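# Turn reversed plates around in their original nests

## Task

Find which of the three plates sit reversed (back to front) and rotate those ones around; at the end, all three plates must lie in the same nest each started in, flat within the locators, with well A1 at the nest corner labelled A1, and they must stay correct without the robot holding them. Finally open the grippers and move the arms away.

## Robot and tools

Robot: two xArm6 arms, left_arm (base at y +0.346) and right_arm (base at y -0.312), each ending in a two-finger gripper. The fingers stick out sideways from the wrist flange; with the flange pointing straight down they are level, and wrist roll turns them about. The gripper's +x runs along the fingers toward the tips, +y is the closing direction. The reported end_effector_position is the point between the finger pads, about 2 cm short of the tips.

Scene frame: origin on the table top midway between the arms, +x out over the table, +z up, left_arm on the +y side. The names left and right do not refer to image sides. Reported hand positions can be somewhat off, worse at long reach.

Workspace: nests N1, N2, N3 and RD stand in an arc in front of the arms, in that clockwise order seen from above. RG is a raised nest between the arms where a plate can be set down to regrip it. A fixed bar-code scanner beside RD is always on; it cannot be commanded.

Checking orientation: place a plate flat in RD with nothing blocking the scanner. The result's code field then shows a lower-case ID (e.g. e01) if the plate is the right way round, or no_read if it is reversed. reads counts changes from no_read to an ID. The scanner never reports a wrong ID. Well A1 lies at the labelled short end, at the corner far from the labelled long side.

execute_actions(actions): runs a list of actions one after another; an empty list just returns state and images. Each action may have:
- rows: 1 to 15 rows, each lasting one control step of 1/30 s. Every row is one flat list of 14 numbers, all in [-1, 1]: left_arm dx, dy, dz, rx, ry, rz, opening, then the same seven for right_arm. Include both arms even if one stays still (zeros keep it at its start pose).
- dx..rz are an offset, not a pose: a target relative to that gripper's measured pose when the action began, expressed in the gripper's own axes. Every row counts from that same start, not from the row before. For a call's first action the start is the last pose reported. Scale: 1.0 = 0.6 m for dx, dy, dz, and 180 degrees for the rotation vector rx, ry, rz.
- opening is absolute: +1 fully open (0.150 m), -1 closed (pads still 0.071 m apart). Going from open to closed takes at least about 0.4 s.
- steps: 1 to 450 control steps, at least the number of rows, default 15. After the final row each arm keeps heading for that row's target and each gripper keeps its last command, so allow enough steps for long moves.
- until: stops the action at the first step where all listed conditions hold, e.g. {"scanner": {"code": "c56"}} or with a comparison such as {"scanner": {"reads": [">", 0]}}. Numbers need one of =, !=, <, <=, >, >=. It does not halt the arms.
Any out-of-range value or unknown name makes the whole call rejected before motion.

zoom_image(camera, region): enlarges part of a camera's latest image. camera is cam_high, cam_low, cam_left_wrist or cam_right_wrist; region is [x0, y0, x1, y1] in pixels from the top-left, at most 504 by 504. All images are 672x504.

read_manual(section): returns URDF licence texts only; no motion.

finished_scene(scene): pass the current scene's number to end it once everything is in place and stable; irreversible, and the result reports success. Replying without a tool call ends everything.

Motion limits: each step the commanded pose is clipped to within 70 mm and 16 degrees of the measured one; position is favoured over orientation when both cannot be met. Joints move at most 3.14 rad/s with a 0.16 s ramp. If a move is cut short by steps, send the remainder next action rather than relying on drift. Hand target lines show where each arm is currently driving. A pose unreachable line means the clearance check altered or blocked that arm's command; that arm drops its target and rests. If an arm gets forced far from its target, both arms drop their targets.

Results: the state line gives each gripper's position (m), quat_wxyz and velocities. grip_measured is the measured opening on the command scale (readings may be off by about 1 mm). To keep hold of an object command an opening at least about 0.04 below grip_measured. Finger force is about 20 N per pad; fast closing can squeeze harder and even spring open.

Cautions: ramp offsets gradually (about 0.01 more per row, i.e. 0.18 m/s) so held plates don't shake free; occasional disturbances may tug held parts. Don't knock anything off the table, don't let arms collide or press each other, avoid hard pushes and drops. Joint load limits (N m): waist 43.5, shoulder 43.5, elbow 26.1, forearm roll 26.1, wrist pitch 17.4, wrist roll 17.4, including held weight; reaching one causes a torque fault: the arm backs off, waits 10 s and skips the rest of the call. Holding loads heats motors: MOTOR HOT appears from 65 °C, and at 80 °C the arm is braked (OVER-TEMPERATURE FAULT) until it cools. The robot keeps holding the last command while you think. The idle arm may be parked out of the way. End with grippers open and clear of the plates.

Each tool is called in YAML: its name, and indented under it one key for each argument.

## Session

execute_actions:
  actions: []

Scene clock: 0.00 s.
left_arm: end_effector_position=(+0.2424, +0.8808, +0.1718) grip_measured=+1.00 end_effector_quat_wxyz=(+0.284, +0.118, +0.339, +0.889) end_effector_velocity=(-0.000, +0.000, +0.000) end_effector_angular_velocity=(+0.000, -0.000, +0.002) | right_arm: end_effector_position=(+0.4486, -0.5114, +0.1460) grip_measured=+0.98 end_effector_quat_wxyz=(+0.825, -0.196, +0.208, +0.487) end_effector_velocity=(+0.001, +0.000, +0.000) end_effector_angular_velocity=(-0.001, -0.001, +0.001)
Joint positions: left_arm=[ 0.855  0.932 -2.095 -0.005  1.898 -1.603  0.15 ] | right_arm=[-0.553  0.111 -0.904 -0.837  0.768 -1.083  0.149]
Joint velocities: left_arm=[ 0.001  0.    -0.    -0.001 -0.    -0.001  0.   ] | right_arm=[ 0.001  0.    -0.001 -0.    -0.    -0.     0.   ]
Hand target (left_arm): +0.242, +0.881, +0.172; +0.284, +0.118, +0.339, +0.889
Hand target (right_arm): +0.449, -0.511, +0.146; +0.825, -0.196, +0.208, +0.487
scanner: code=no_read reads=0
camera_calibration (this result's frames):
cam_left_wrist: T_world_to_cam=[[0.499075, 0.710114, -0.496651, -0.656621], [0.361813, -0.691541, -0.62519, 0.612757], [-0.787411, 0.132322, -0.60206, 0.282528], [0, 0, 0, 1]] pos_world=[0.328465, 0.852638, 0.227076]
cam_right_wrist: T_world_to_cam=[[0.835658, -0.548656, -0.0255402, -0.645625], [-0.545955, -0.824659, -0.147889, -0.16311], [0.0600784, 0.137529, -0.988674, 0.300838], [0, 0, 0, 1]] pos_world=[0.432397, -0.530111, 0.256819]

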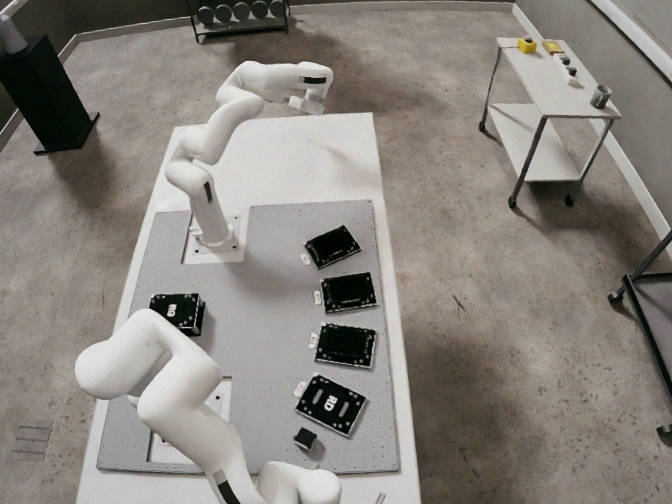

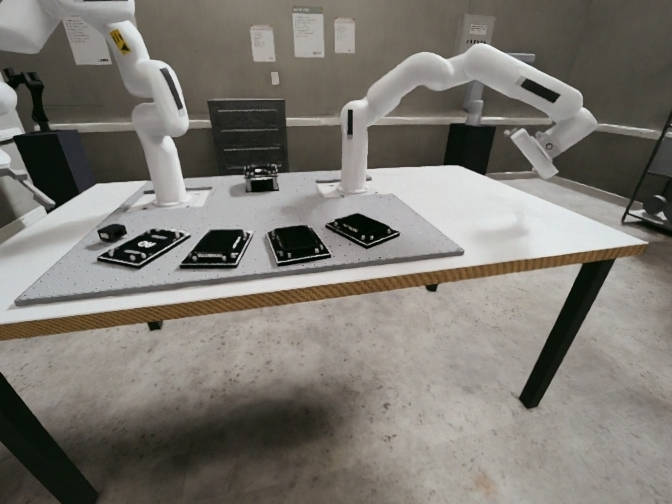

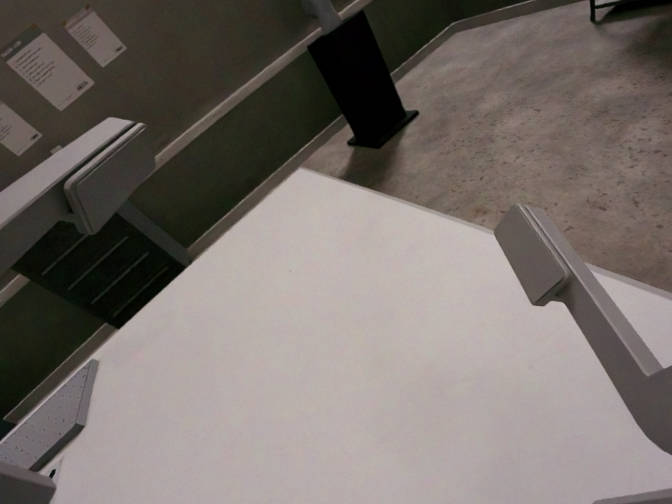

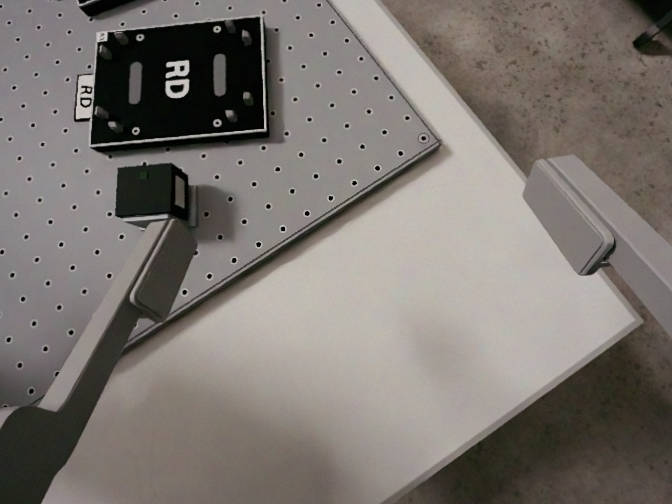

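zoom_image:
  camera: "cam_low"
  region: [170, 215, 290, 280]

zoom_image:
  camera: "cam_low"
  region: [260, 200, 410, 275]

zoom_image:
  camera: "cam_high"
  region: [290, 215, 390, 315]

zoom_image:
  camera: "cam_high"
  region: [290, 310, 390, 410]

zoom_image:
  camera: "cam_right_wrist"
  region: [60, 0, 290, 165]

Region (170, 215, 290, 280) of cam_low's 672x504 image, scaled by 4.200, with more detail than that image has; it fills the top 273 rows of this view, and the rest is white.

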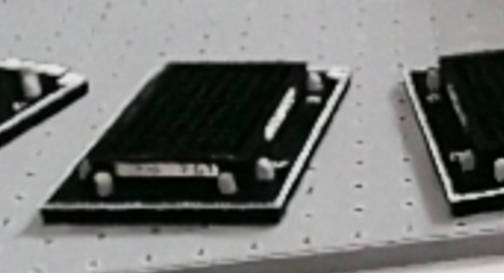

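Region (260, 200, 410, 275) of cam_low's 672x504 image, scaled by 3.360, with more detail than that image has.

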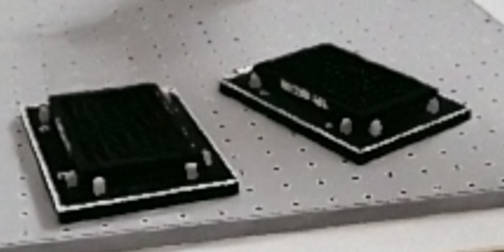

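Region (290, 215, 390, 315) of cam_high's 672x504 image, scaled by 5.040, with more detail than that image has.

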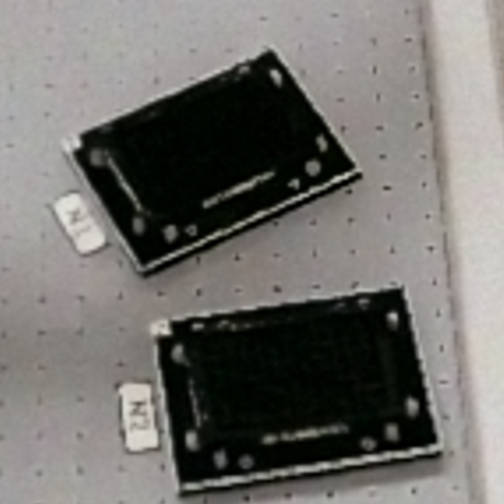

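Region (290, 310, 390, 410) of cam_high's 672x504 image, scaled by 5.040, with more detail than that image has.

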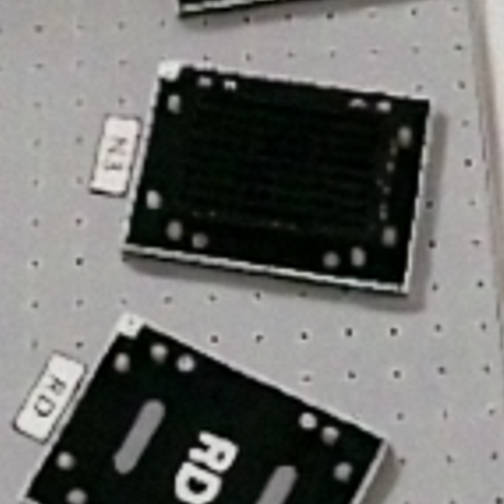

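Region (60, 0, 290, 165) of cam_right_wrist's 672x504 image, scaled by 2.191, with more detail than that image has; it fills the top 362 rows of this view, and the rest is white.

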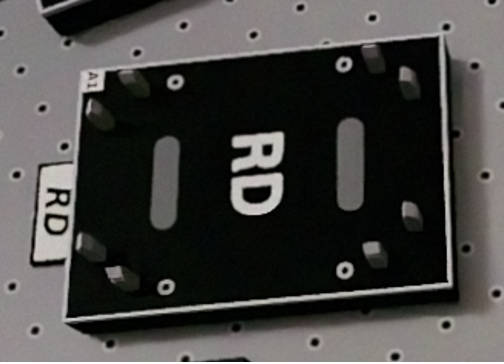

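execute_actions:
  actions:
    - {"rows":[ [0,0.012,-0.005,0,0,0,1,0.016,0.01,0.009,0.004,-0.004,-0.012,0.9], [0.001,0.032,-0.014,0,0,0,1,0.042,0.026,0.023,0.012,-0.01,-0.031,0.8], [0.001,0.056,-0.025,0,0,0,1,0.074,0.045,0.041,0.021,-0.018,-0.054,0.7], [0.002,0.084,-0.038,0,0,0,1,0.111,0.067,0.061,0.031,-0.027,-0.081,0.6], [0.003,0.116,-0.052,0,0,0,1,0.153,0.093,0.084,0.043,-0.038,-0.112,0.5], [0.004,0.148,-0.067,0,0,0,1,0.195,0.118,0.108,0.054,-0.048,-0.142,0.4], [0.005,0.18,-0.081,0,0,0,1,0.237,0.144,0.131,0.066,-0.059,-0.173,0.3], [0.005,0.212,-0.095,0,0,0,1,0.279,0.169,0.154,0.078,-0.069,-0.204,0.2], [0.006,0.244,-0.11,0,0,0,1,0.321,0.195,0.178,0.09,-0.079,-0.235,0.1], [0.007,0.276,-0.124,0,0,0,1,0.364,0.22,0.201,0.101,-0.09,-0.266,0], [0.008,0.308,-0.139,0,0,0,1,0.406,0.246,0.224,0.113,-0.1,-0.296,-0.1], [0.009,0.34,-0.153,0,0,0,1,0.448,0.271,0.247,0.125,-0.111,-0.327,-0.1], [0.009,0.368,-0.166,0,0,0,1,0.485,0.293,0.268,0.135,-0.12,-0.354,-0.1], [0.01,0.388,-0.175,0,0,0,1,0.511,0.309,0.282,0.143,-0.126,-0.373,-0.1], [0.01,0.4,-0.18,0,0,0,1,0.527,0.319,0.291,0.147,-0.13,-0.385,-0.1]],"steps":48}

Scene clock: 2.63 s.
left_arm: end_effector_position=(+0.0922, +0.6801, +0.2527) grip_measured=+1.00 end_effector_quat_wxyz=(+0.284, +0.118, +0.340, +0.889) end_effector_velocity=(-0.000, -0.000, +0.000) end_effector_angular_velocity=(+0.000, +0.000, +0.001) | right_arm: end_effector_position=(+0.4451, -0.1065, +0.1002) grip_measured=-0.10 end_effector_quat_wxyz=(+0.996, +0.001, +0.001, -0.090) end_effector_velocity=(+0.001, +0.002, -0.000) end_effector_angular_velocity=(-0.044, -0.018, -0.016)
Joint positions: left_arm=[ 0.849 -0.066 -0.858 -0.009  1.659 -1.606  0.15 ] | right_arm=[ 0.771  0.144 -0.501  0.01   0.357  0.867  0.107]
Joint velocities: left_arm=[ 0.    -0.001  0.001 -0.     0.    -0.001 -0.   ] | right_arm=[ 0.001  0.024 -0.021 -0.131  0.011  0.14   0.   ]
Hand target (left_arm): +0.092, +0.680, +0.253; +0.284, +0.118, +0.339, +0.889
Hand target (right_arm): +0.445, -0.106, +0.100; +0.996, -0.000, +0.001, -0.090
Off the commanded pose (left_arm): 0.000 m, 0 deg.
Off the commanded pose (right_arm): 0.002 m, 0 deg.
scanner: code=no_read reads=0
camera_calibration (this result's frames):
cam_left_wrist: T_world_to_cam=[[0.499354, 0.709847, -0.496752, -0.398838], [0.361638, -0.691788, -0.625018, 0.579022], [-0.787314, 0.132461, -0.602155, 0.239475], [0, 0, 0, 1]] pos_world=[0.178307, 0.651954, 0.307976]
cam_right_wrist: T_world_to_cam=[[-0.192499, -0.96369, -0.185057, 0.00773105], [-0.721289, 0.26682, -0.639178, 0.405612], [0.665347, 0.0104384, -0.746462, -0.107095], [0, 0, 0, 1]] pos_world=[0.365307, -0.0996572, 0.180747]

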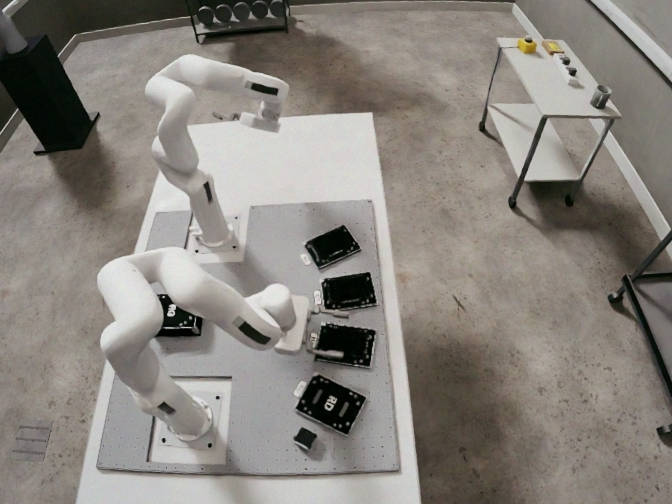

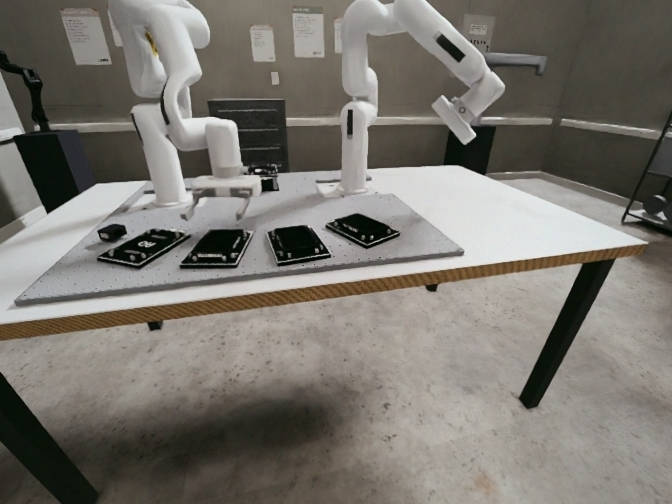

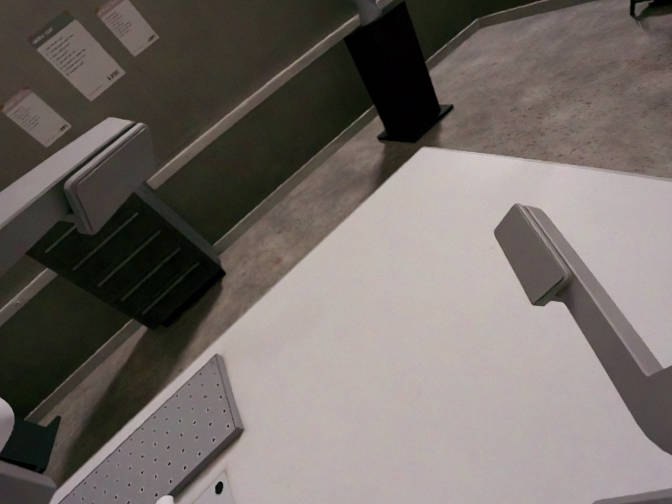

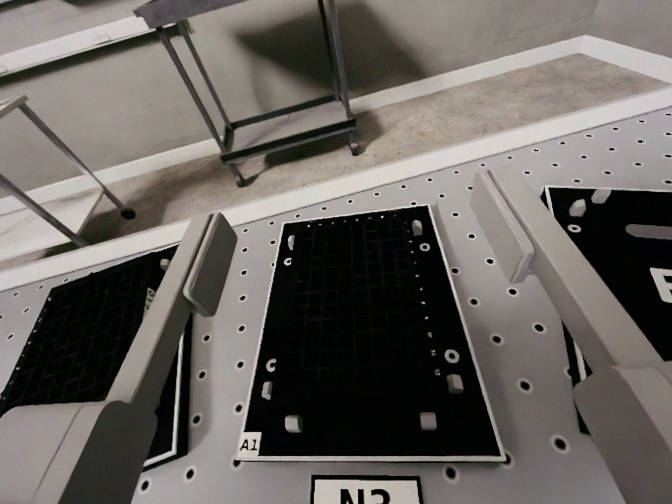

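execute_actions:
  actions: []

zoom_image:
  camera: "cam_right_wrist"
  region: [225, 190, 515, 480]

Scene clock: 2.70 s.
left_arm: end_effector_position=(+0.0922, +0.6801, +0.2527) grip_measured=+1.00 end_effector_quat_wxyz=(+0.284, +0.118, +0.339, +0.889) end_effector_velocity=(+0.000, -0.000, -0.000) end_effector_angular_velocity=(-0.001, -0.001, -0.001) | right_arm: end_effector_position=(+0.4451, -0.1064, +0.1002) grip_measured=-0.10 end_effector_quat_wxyz=(+0.996, +0.000, +0.001, -0.090) end_effector_velocity=(-0.000, +0.002, -0.000) end_effector_angular_velocity=(-0.015, -0.007, -0.004)
Joint positions: left_arm=[ 0.849 -0.066 -0.858 -0.009  1.659 -1.606  0.15 ] | right_arm=[ 0.772  0.145 -0.502  0.005  0.358  0.873  0.107]
Joint velocities: left_arm=[-0.001 -0.001  0.    -0.001  0.     0.001 -0.   ] | right_arm=[ 0.004  0.01  -0.009 -0.045  0.003  0.05   0.   ]
Hand target (left_arm): +0.092, +0.680, +0.253; +0.284, +0.118, +0.339, +0.889
Hand target (right_arm): +0.445, -0.106, +0.100; +0.996, -0.000, +0.001, -0.090
Off the commanded pose (left_arm): 0.000 m, 0 deg.
Off the commanded pose (right_arm): 0.001 m, 0 deg.
scanner: code=no_read reads=0
camera_calibration (this result's frames):
cam_left_wrist: T_world_to_cam=[[0.49937, 0.70986, -0.496718, -0.398847], [0.361649, -0.691771, -0.625031, 0.579019], [-0.787299, 0.132484, -0.602169, 0.239469], [0, 0, 0, 1]] pos_world=[0.178305, 0.651948, 0.307991]
cam_right_wrist: T_world_to_cam=[[-0.192975, -0.963914, -0.183386, 0.00787491], [-0.720633, 0.266075, -0.640228, 0.405289], [0.665919, 0.008606, -0.745974, -0.107609], [0, 0, 0, 1]] pos_world=[0.365244, -0.0993205, 0.180648]

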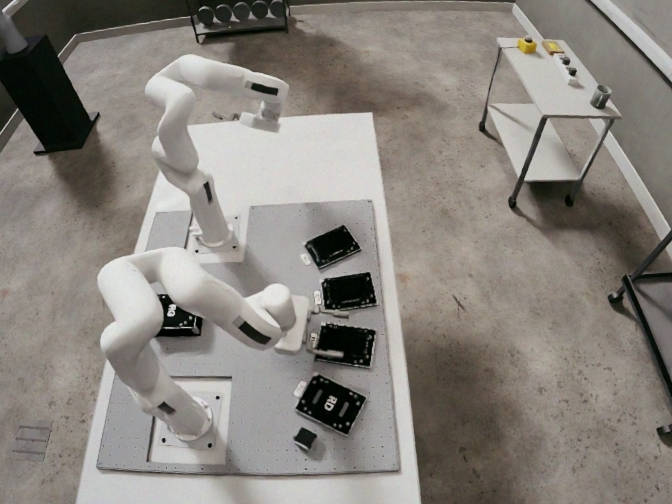

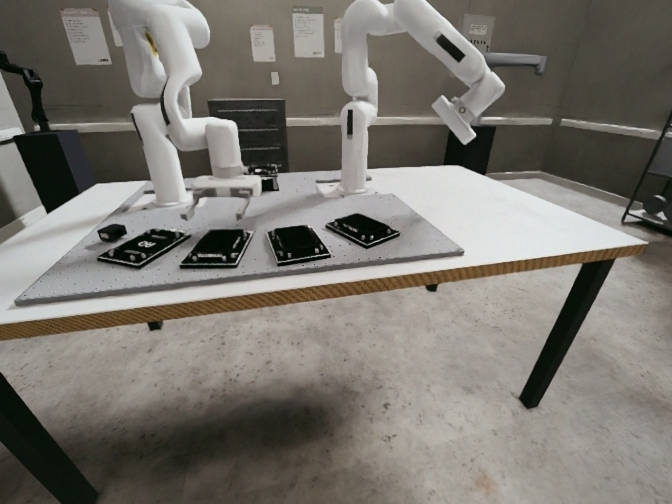

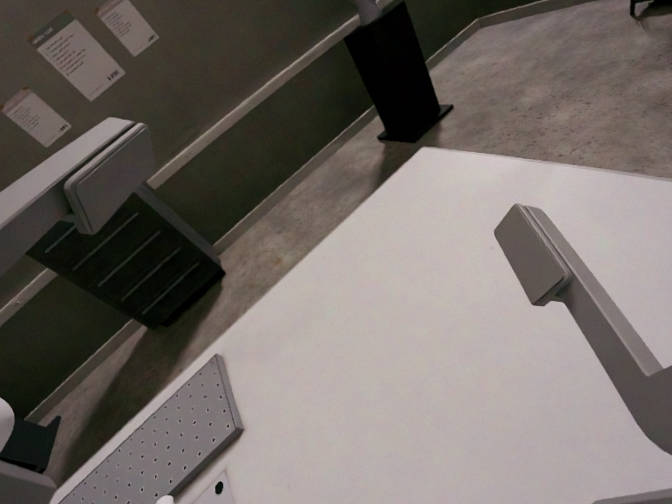

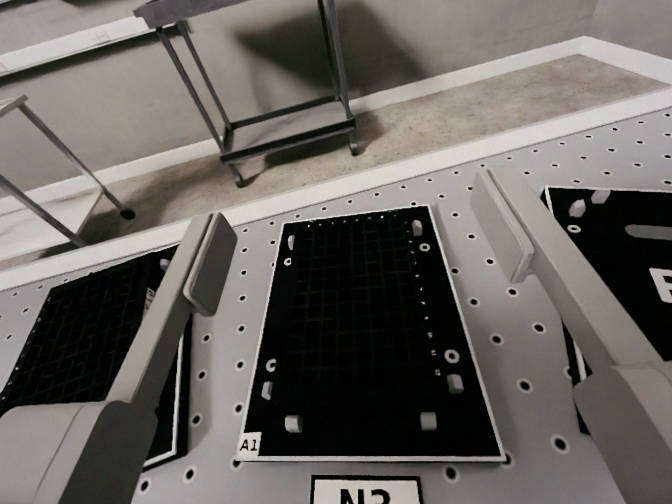

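Region (225, 190, 515, 480) of cam_right_wrist's 672x504 image, scaled by 1.738, with more detail than that image has.

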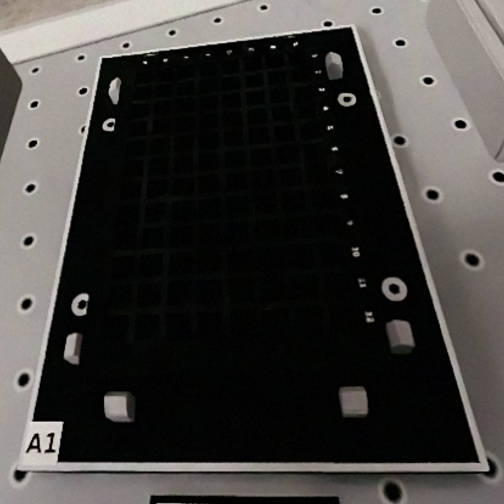

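execute_actions:
  actions:
    - {"rows":[ [0,0,0,0,0,0,1,0.001,0.002,-0.004,0,0,-0.002,-0.1], [0,0,0,0,0,0,1,0.002,0.005,-0.012,0,0,-0.005,-0.1], [0,0,0,0,0,0,1,0.003,0.008,-0.022,0,0,-0.008,-0.1], [0,0,0,0,0,0,1,0.004,0.011,-0.034,0,0,-0.0108,-0.1], [0,0,0,0,0,0,1,0.005,0.0133,-0.046,0,0,-0.0108,-0.1], [0,0,0,0,0,0,1,0.005,0.0133,-0.058,0,0,-0.0108,-0.1], [0,0,0,0,0,0,1,0.005,0.0133,-0.069,0,0,-0.0108,-0.1], [0,0,0,0,0,0,1,0.005,0.0133,-0.078,0,0,-0.0108,-0.1], [0,0,0,0,0,0,1,0.005,0.0133,-0.085,0,0,-0.0108,-0.1], [0,0,0,0,0,0,1,0.005,0.0133,-0.089,0,0,-0.0108,-0.1]],"steps":18}

Scene clock: 3.83 s.
left_arm: end_effector_position=(+0.0922, +0.6801, +0.2527) grip_measured=+1.00 end_effector_quat_wxyz=(+0.284, +0.118, +0.339, +0.889) end_effector_velocity=(-0.000, -0.000, +0.000) end_effector_angular_velocity=(+0.001, +0.002, +0.002) | right_arm: end_effector_position=(+0.4495, -0.0989, +0.0474) grip_measured=-0.10 end_effector_quat_wxyz=(+0.994, +0.001, +0.001, -0.107) end_effector_velocity=(+0.005, +0.004, +0.005) end_effector_angular_velocity=(+0.012, -0.018, -0.002)
Joint positions: left_arm=[ 0.849 -0.066 -0.858 -0.009  1.659 -1.606  0.15 ] | right_arm=[ 0.789  0.367 -0.574  0.01   0.207  0.918  0.107]
Joint velocities: left_arm=[ 0.    -0.     0.     0.     0.    -0.003 -0.   ] | right_arm=[-0.003  0.003 -0.012 -0.014 -0.013  0.013  0.   ]
Hand target (left_arm): +0.092, +0.680, +0.253; +0.284, +0.118, +0.339, +0.889
Hand target (right_arm): +0.449, -0.099, +0.047; +0.994, +0.000, +0.001, -0.107
Off the commanded pose (left_arm): 0.000 m, 0 deg.
Off the commanded pose (right_arm): 0.001 m, 0 deg.
scanner: code=no_read reads=0
camera_calibration (this result's frames):
cam_left_wrist: T_world_to_cam=[[0.49937, 0.70986, -0.496718, -0.398847], [0.361649, -0.691771, -0.625031, 0.579019], [-0.787299, 0.132484, -0.602169, 0.239469], [0, 0, 0, 1]] pos_world=[0.178305, 0.651948, 0.307991]
cam_right_wrist: T_world_to_cam=[[-0.225409, -0.95669, -0.184214, 0.0215873], [-0.711014, 0.290803, -0.640228, 0.370833], [0.66607, -0.0133343, -0.74577, -0.152198], [0, 0, 0, 1]] pos_world=[0.369908, -0.0892166, 0.12789]

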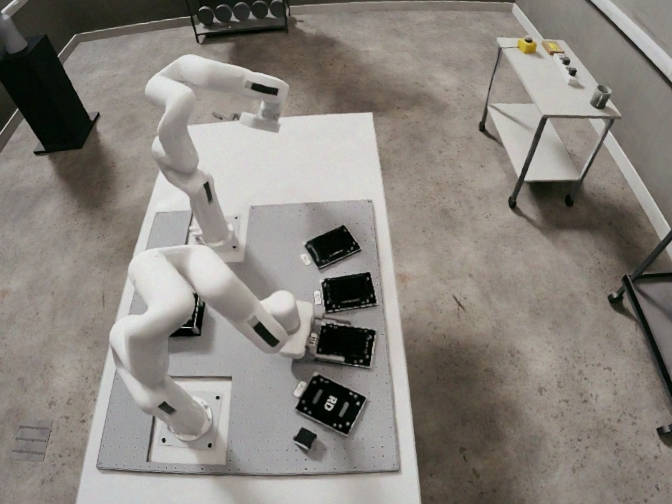

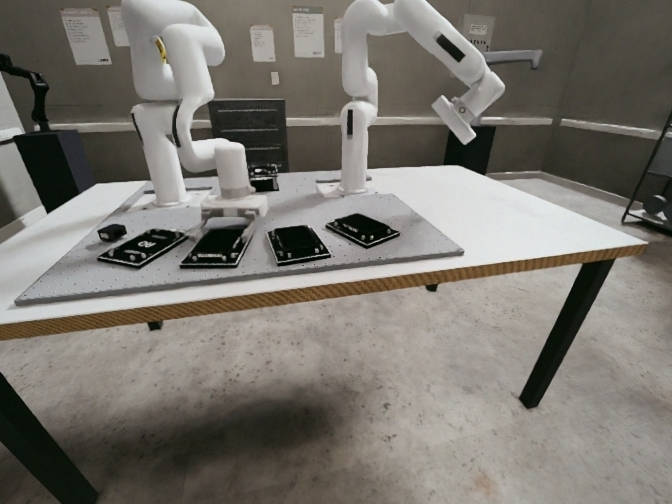

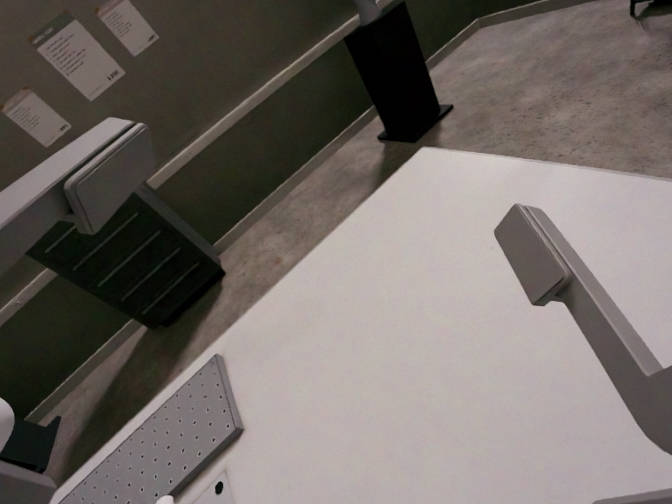

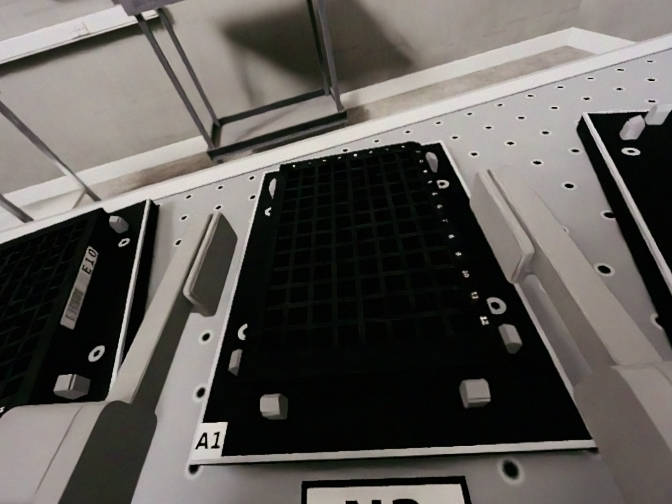

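execute_actions:
  actions: []

zoom_image:
  camera: "cam_right_wrist"
  region: [170, 130, 600, 480]

zoom_image:
  camera: "cam_low"
  region: [170, 195, 290, 275]

Scene clock: 3.93 s.
left_arm: end_effector_position=(+0.0922, +0.6801, +0.2527) grip_measured=+1.00 end_effector_quat_wxyz=(+0.284, +0.118, +0.339, +0.889) end_effector_velocity=(+0.000, -0.000, -0.000) end_effector_angular_velocity=(+0.000, +0.001, -0.001) | right_arm: end_effector_position=(+0.4496, -0.0988, +0.0475) grip_measured=-0.10 end_effector_quat_wxyz=(+0.994, +0.001, +0.001, -0.107) end_effector_velocity=(-0.001, -0.001, -0.002) end_effector_angular_velocity=(-0.003, +0.003, -0.001)
Joint positions: left_arm=[ 0.849 -0.066 -0.858 -0.009  1.659 -1.606  0.15 ] | right_arm=[ 0.789  0.367 -0.574  0.009  0.207  0.919  0.107]
Joint velocities: left_arm=[-0.001  0.     0.     0.001 -0.    -0.    -0.   ] | right_arm=[-0.001  0.004  0.001 -0.003 -0.001  0.003  0.   ]
Hand target (left_arm): +0.092, +0.680, +0.253; +0.284, +0.118, +0.339, +0.889
Hand target (right_arm): +0.449, -0.099, +0.047; +0.994, +0.000, +0.001, -0.107
Off the commanded pose (left_arm): 0.000 m, 0 deg.
Off the commanded pose (right_arm): 0.001 m, 0 deg.
scanner: code=no_read reads=0
camera_calibration (this result's frames):
cam_left_wrist: T_world_to_cam=[[0.49937, 0.70986, -0.496718, -0.398847], [0.361649, -0.691771, -0.625031, 0.579019], [-0.787299, 0.132484, -0.602169, 0.239469], [0, 0, 0, 1]] pos_world=[0.178305, 0.651948, 0.307991]
cam_right_wrist: T_world_to_cam=[[-0.225375, -0.956658, -0.184424, 0.0216632], [-0.71075, 0.290913, -0.640471, 0.370778], [0.666363, -0.013267, -0.745509, -0.152377], [0, 0, 0, 1]] pos_world=[0.369951, -0.0891613, 0.127869]

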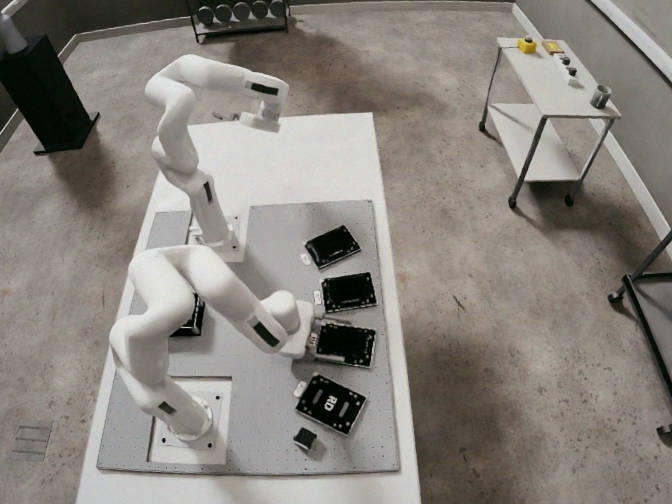

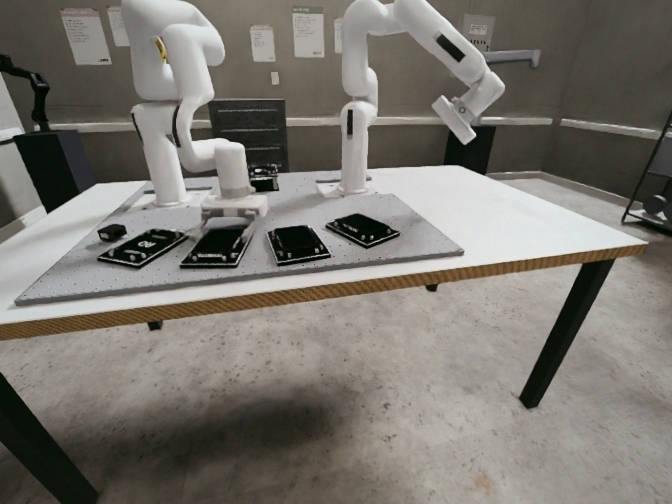

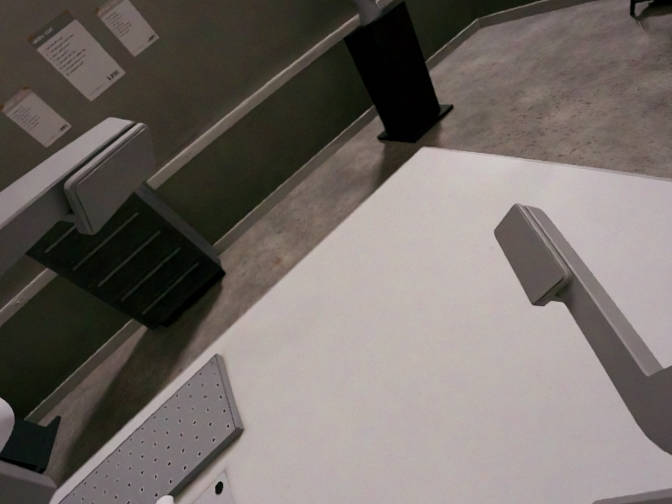

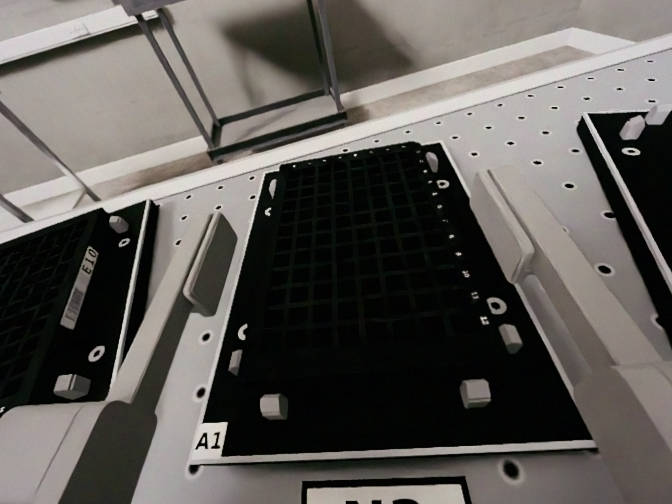

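Region (170, 130, 600, 480) of cam_right_wrist's 672x504 image, scaled by 1.172, with more detail than that image has; it fills the top 410 rows of this view, and the rest is white.

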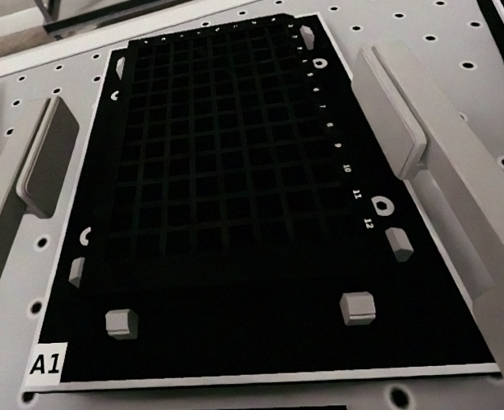

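Region (170, 195, 290, 275) of cam_low's 672x504 image, scaled by 4.200, with more detail than that image has.

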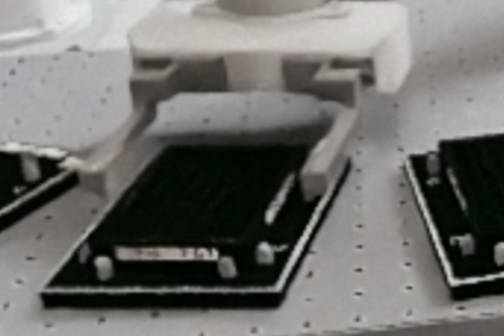

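execute_actions:
  actions:
    - {"rows":[ [0,0,0,0,0,0,1,0,-0.001,-0.002,0,0,0.001,-0.16], [0,0,0,0,0,0,1,0,-0.002,-0.005,0,0,0.0017,-0.22], [0,0,0,0,0,0,1,0,-0.0028,-0.008,0,0,0.0017,-0.28], [0,0,0,0,0,0,1,0,-0.0028,-0.0105,0,0,0.0017,-0.34], [0,0,0,0,0,0,1,0,-0.0028,-0.0117,0,0,0.0017,-0.4], [0,0,0,0,0,0,1,0,-0.0028,-0.0117,0,0,0.0017,-0.46], [0,0,0,0,0,0,1,0,-0.0028,-0.0117,0,0,0.0017,-0.52], [0,0,0,0,0,0,1,0,-0.0028,-0.0117,0,0,0.0017,-0.57], [0,0,0,0,0,0,1,0,-0.0028,-0.0117,0,0,0.0017,-0.62], [0,0,0,0,0,0,1,0,-0.0028,-0.0117,0,0,0.0017,-0.66], [0,0,0,0,0,0,1,0,-0.0028,-0.0117,0,0,0.0017,-0.7], [0,0,0,0,0,0,1,0,-0.0028,-0.0117,0,0,0.0017,-0.74], [0,0,0,0,0,0,1,0,-0.0028,-0.0117,0,0,0.0017,-0.78], [0,0,0,0,0,0,1,0,-0.0028,-0.0117,0,0,0.0017,-0.82], [0,0,0,0,0,0,1,0,-0.0028,-0.0117,0,0,0.0017,-0.84]],"steps":20}

zoom_image:
  camera: "cam_right_wrist"
  region: [170, 130, 600, 480]

zoom_image:
  camera: "cam_low"
  region: [170, 195, 290, 275]

Scene clock: 9.27 s.
left_arm: end_effector_position=(+0.0922, +0.6801, +0.2527) grip_measured=+1.00 end_effector_quat_wxyz=(+0.284, +0.118, +0.339, +0.889) end_effector_velocity=(-0.000, -0.000, -0.000) end_effector_angular_velocity=(-0.001, -0.001, +0.001) | right_arm: end_effector_position=(+0.4491, -0.1009, +0.0403) grip_measured=-0.67 end_effector_quat_wxyz=(+0.994, +0.001, +0.001, -0.105) end_effector_velocity=(+0.000, -0.000, -0.000) end_effector_angular_velocity=(+0.000, -0.000, -0.001)
Joint positions: left_arm=[ 0.849 -0.066 -0.858 -0.009  1.659 -1.606  0.15 ] | right_arm=[ 0.785  0.39  -0.573  0.011  0.183  0.909  0.084]
Joint velocities: left_arm=[ 0.001  0.    -0.    -0.001  0.     0.001 -0.   ] | right_arm=[-0.001  0.    -0.    -0.    -0.    -0.     0.   ]
Hand target (left_arm): +0.092, +0.680, +0.253; +0.284, +0.118, +0.339, +0.889
Hand target (right_arm): +0.449, -0.100, +0.040; +0.995, +0.001, +0.001, -0.105
Off the commanded pose (left_arm): 0.000 m, 0 deg.
Off the commanded pose (right_arm): 0.000 m, 0 deg.
scanner: code=no_read reads=0
camera_calibration (this result's frames):
cam_left_wrist: T_world_to_cam=[[0.49937, 0.70986, -0.496718, -0.398847], [0.361649, -0.691771, -0.625031, 0.579019], [-0.787299, 0.132484, -0.602169, 0.239469], [0, 0, 0, 1]] pos_world=[0.178305, 0.651948, 0.307991]
cam_right_wrist: T_world_to_cam=[[-0.221259, -0.957704, -0.183975, 0.0163269], [-0.712342, 0.287558, -0.640218, 0.36679], [0.666043, -0.0106009, -0.745838, -0.156978], [0, 0, 0, 1]] pos_world=[0.369446, -0.0915012, 0.12075]

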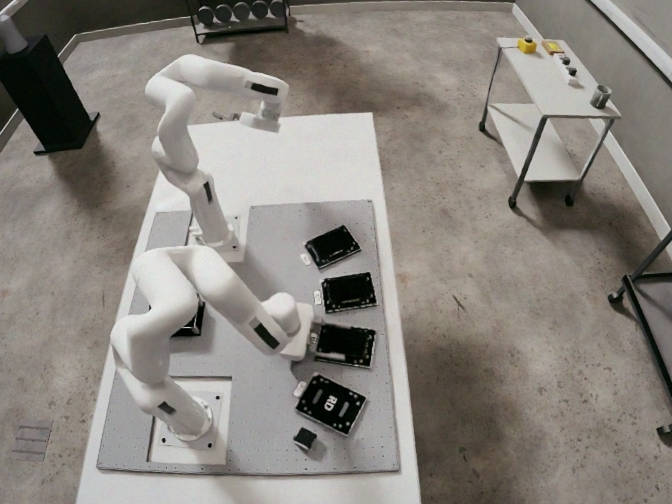

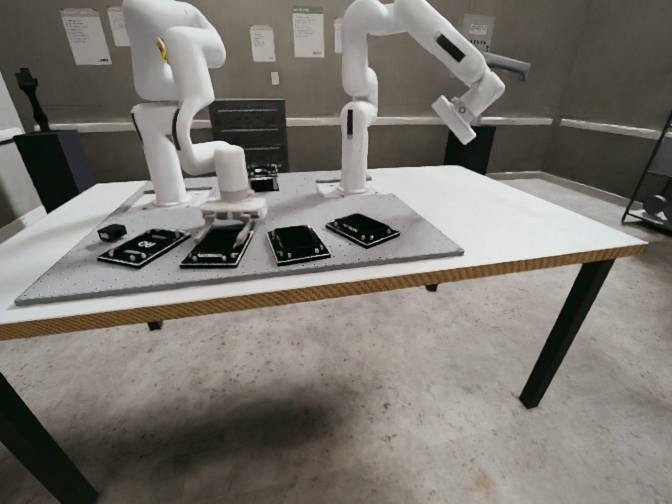

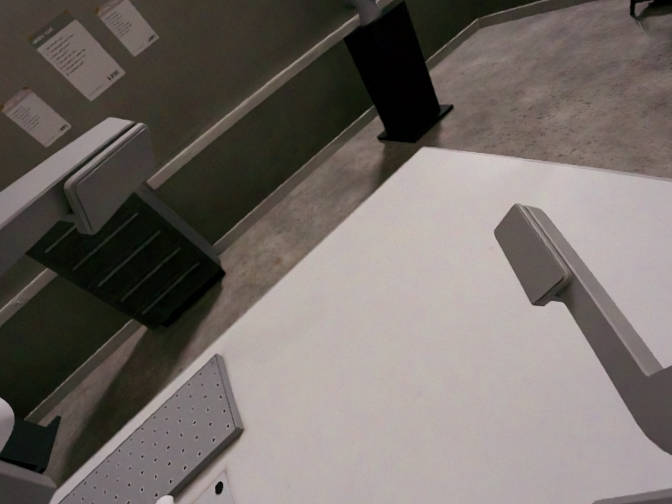

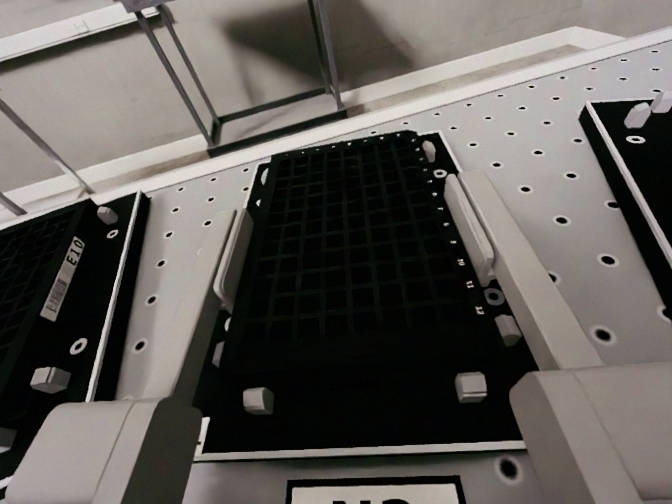

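Region (170, 130, 600, 480) of cam_right_wrist's 672x504 image, scaled by 1.172, with more detail than that image has; it fills the top 410 rows of this view, and the rest is white.

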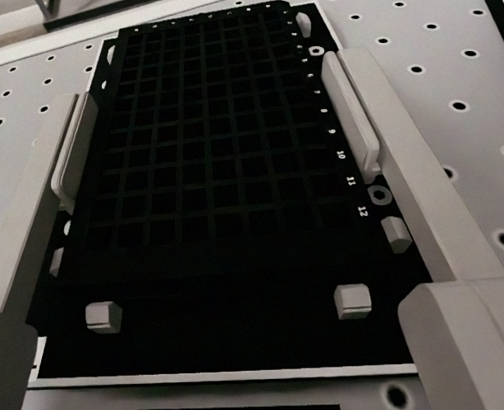

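Region (170, 195, 290, 275) of cam_low's 672x504 image, scaled by 4.200, with more detail than that image has.

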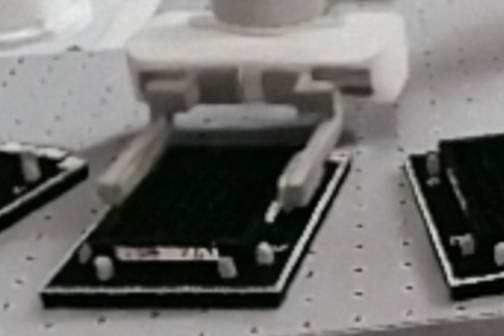

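execute_actions:
  actions:
    - {"rows":[ [0,0,0,0,0,0,1,0,0,0,0,0,0,-0.6], [0,0,0,0,0,0,1,0,0,0,0,0,0,-0.57], [0,0,0,0,0,0,1,0,-0.001,0.002,0,0,0,-0.57], [0,0,0,0,0,0,1,0,-0.0013,0.0035,0,0,0,-0.57], [0,0,0,0,0,0,1,0,-0.0013,0.0035,0,0,0,-0.57], [0,0,0,0,0,0,1,0,-0.0013,0.0035,0,0,0,-0.57], [0,0,0,0,0,0,1,0,-0.0013,0.0035,0,0,0,-0.57], [0,0,0,0,0,0,1,0,-0.0013,0.0035,0,0,0,-0.62], [0,0,0,0,0,0,1,0,-0.0013,0.0035,0,0,0,-0.66], [0,0,0,0,0,0,1,0,-0.0013,0.0035,0,0,0,-0.7], [0,0,0,0,0,0,1,0,-0.0013,0.0035,0,0,0,-0.74], [0,0,0,0,0,0,1,0,-0.0013,0.0035,0,0,0,-0.78], [0,0,0,0,0,0,1,0,-0.0013,0.0035,0,0,0,-0.82], [0,0,0,0,0,0,1,0,-0.0013,0.0035,0,0,0,-0.84]],"steps":19}

zoom_image:
  camera: "cam_right_wrist"
  region: [170, 130, 600, 480]

Scene clock: 10.23 s.
left_arm: end_effector_position=(+0.0922, +0.6801, +0.2527) grip_measured=+1.00 end_effector_quat_wxyz=(+0.284, +0.118, +0.339, +0.889) end_effector_velocity=(-0.000, +0.000, +0.000) end_effector_angular_velocity=(+0.000, -0.000, +0.000) | right_arm: end_effector_position=(+0.4490, -0.1015, +0.0425) grip_measured=-0.74 end_effector_quat_wxyz=(+0.994, +0.001, +0.001, -0.105) end_effector_velocity=(-0.000, -0.001, -0.000) end_effector_angular_velocity=(-0.000, +0.001, -0.003)
Joint positions: left_arm=[ 0.849 -0.066 -0.858 -0.009  1.659 -1.606  0.15 ] | right_arm=[ 0.783  0.381 -0.569  0.01   0.188  0.908  0.081]
Joint velocities: left_arm=[ 0. -0.  0.  0.  0.  0. -0.] | right_arm=[-0.001 -0.     0.001  0.001  0.     0.001 -0.   ]
Hand target (left_arm): +0.092, +0.680, +0.253; +0.284, +0.118, +0.339, +0.889
Hand target (right_arm): +0.449, -0.102, +0.042; +0.994, +0.001, +0.001, -0.105
Off the commanded pose (left_arm): 0.000 m, 0 deg.
Off the commanded pose (right_arm): 0.000 m, 0 deg.
scanner: code=no_read reads=0
camera_calibration (this result's frames):
cam_left_wrist: T_world_to_cam=[[0.49937, 0.70986, -0.496718, -0.398847], [0.361649, -0.691771, -0.625031, 0.579019], [-0.787299, 0.132484, -0.602169, 0.239469], [0, 0, 0, 1]] pos_world=[0.178305, 0.651948, 0.307991]
cam_right_wrist: T_world_to_cam=[[-0.220915, -0.957728, -0.184266, 0.0159923], [-0.712231, 0.287494, -0.64037, 0.368264], [0.666276, -0.0102276, -0.745635, -0.15536], [0, 0, 0, 1]] pos_world=[0.369335, -0.0921463, 0.12293]

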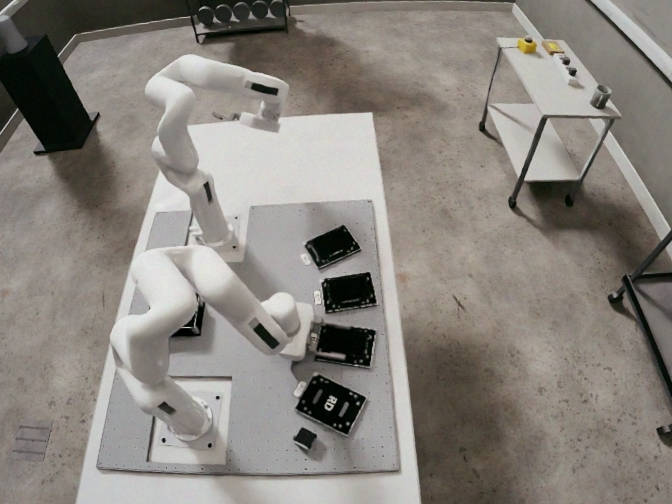

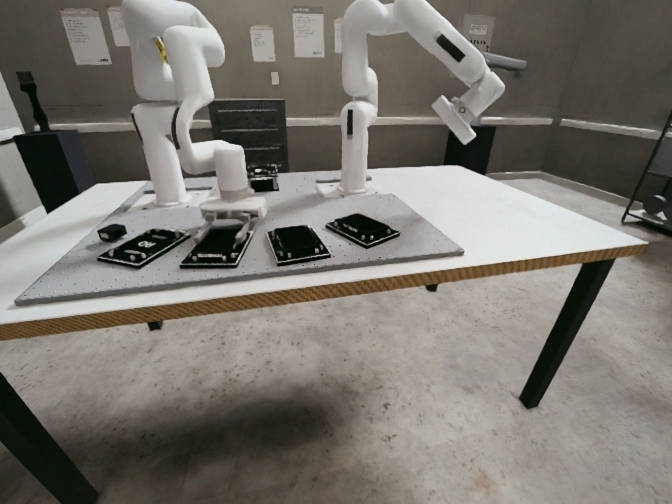

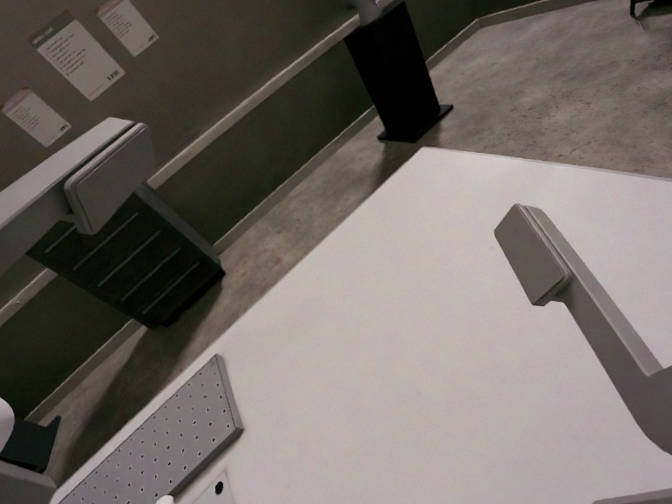

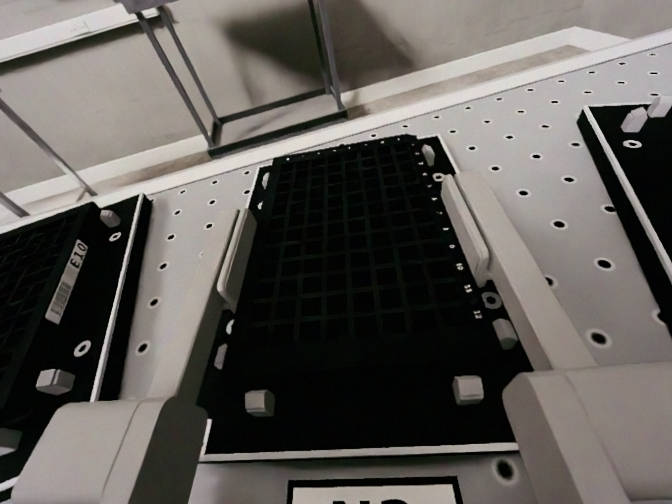

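Region (170, 130, 600, 480) of cam_right_wrist's 672x504 image, scaled by 1.172, with more detail than that image has; it fills the top 410 rows of this view, and the rest is white.

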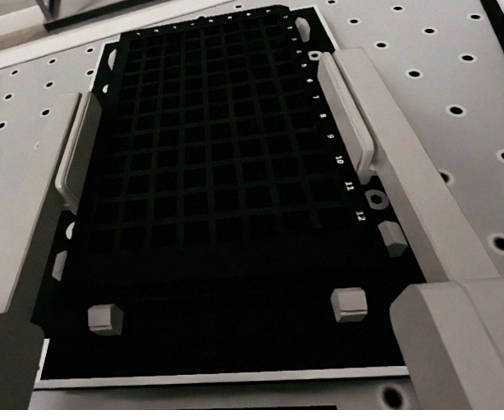

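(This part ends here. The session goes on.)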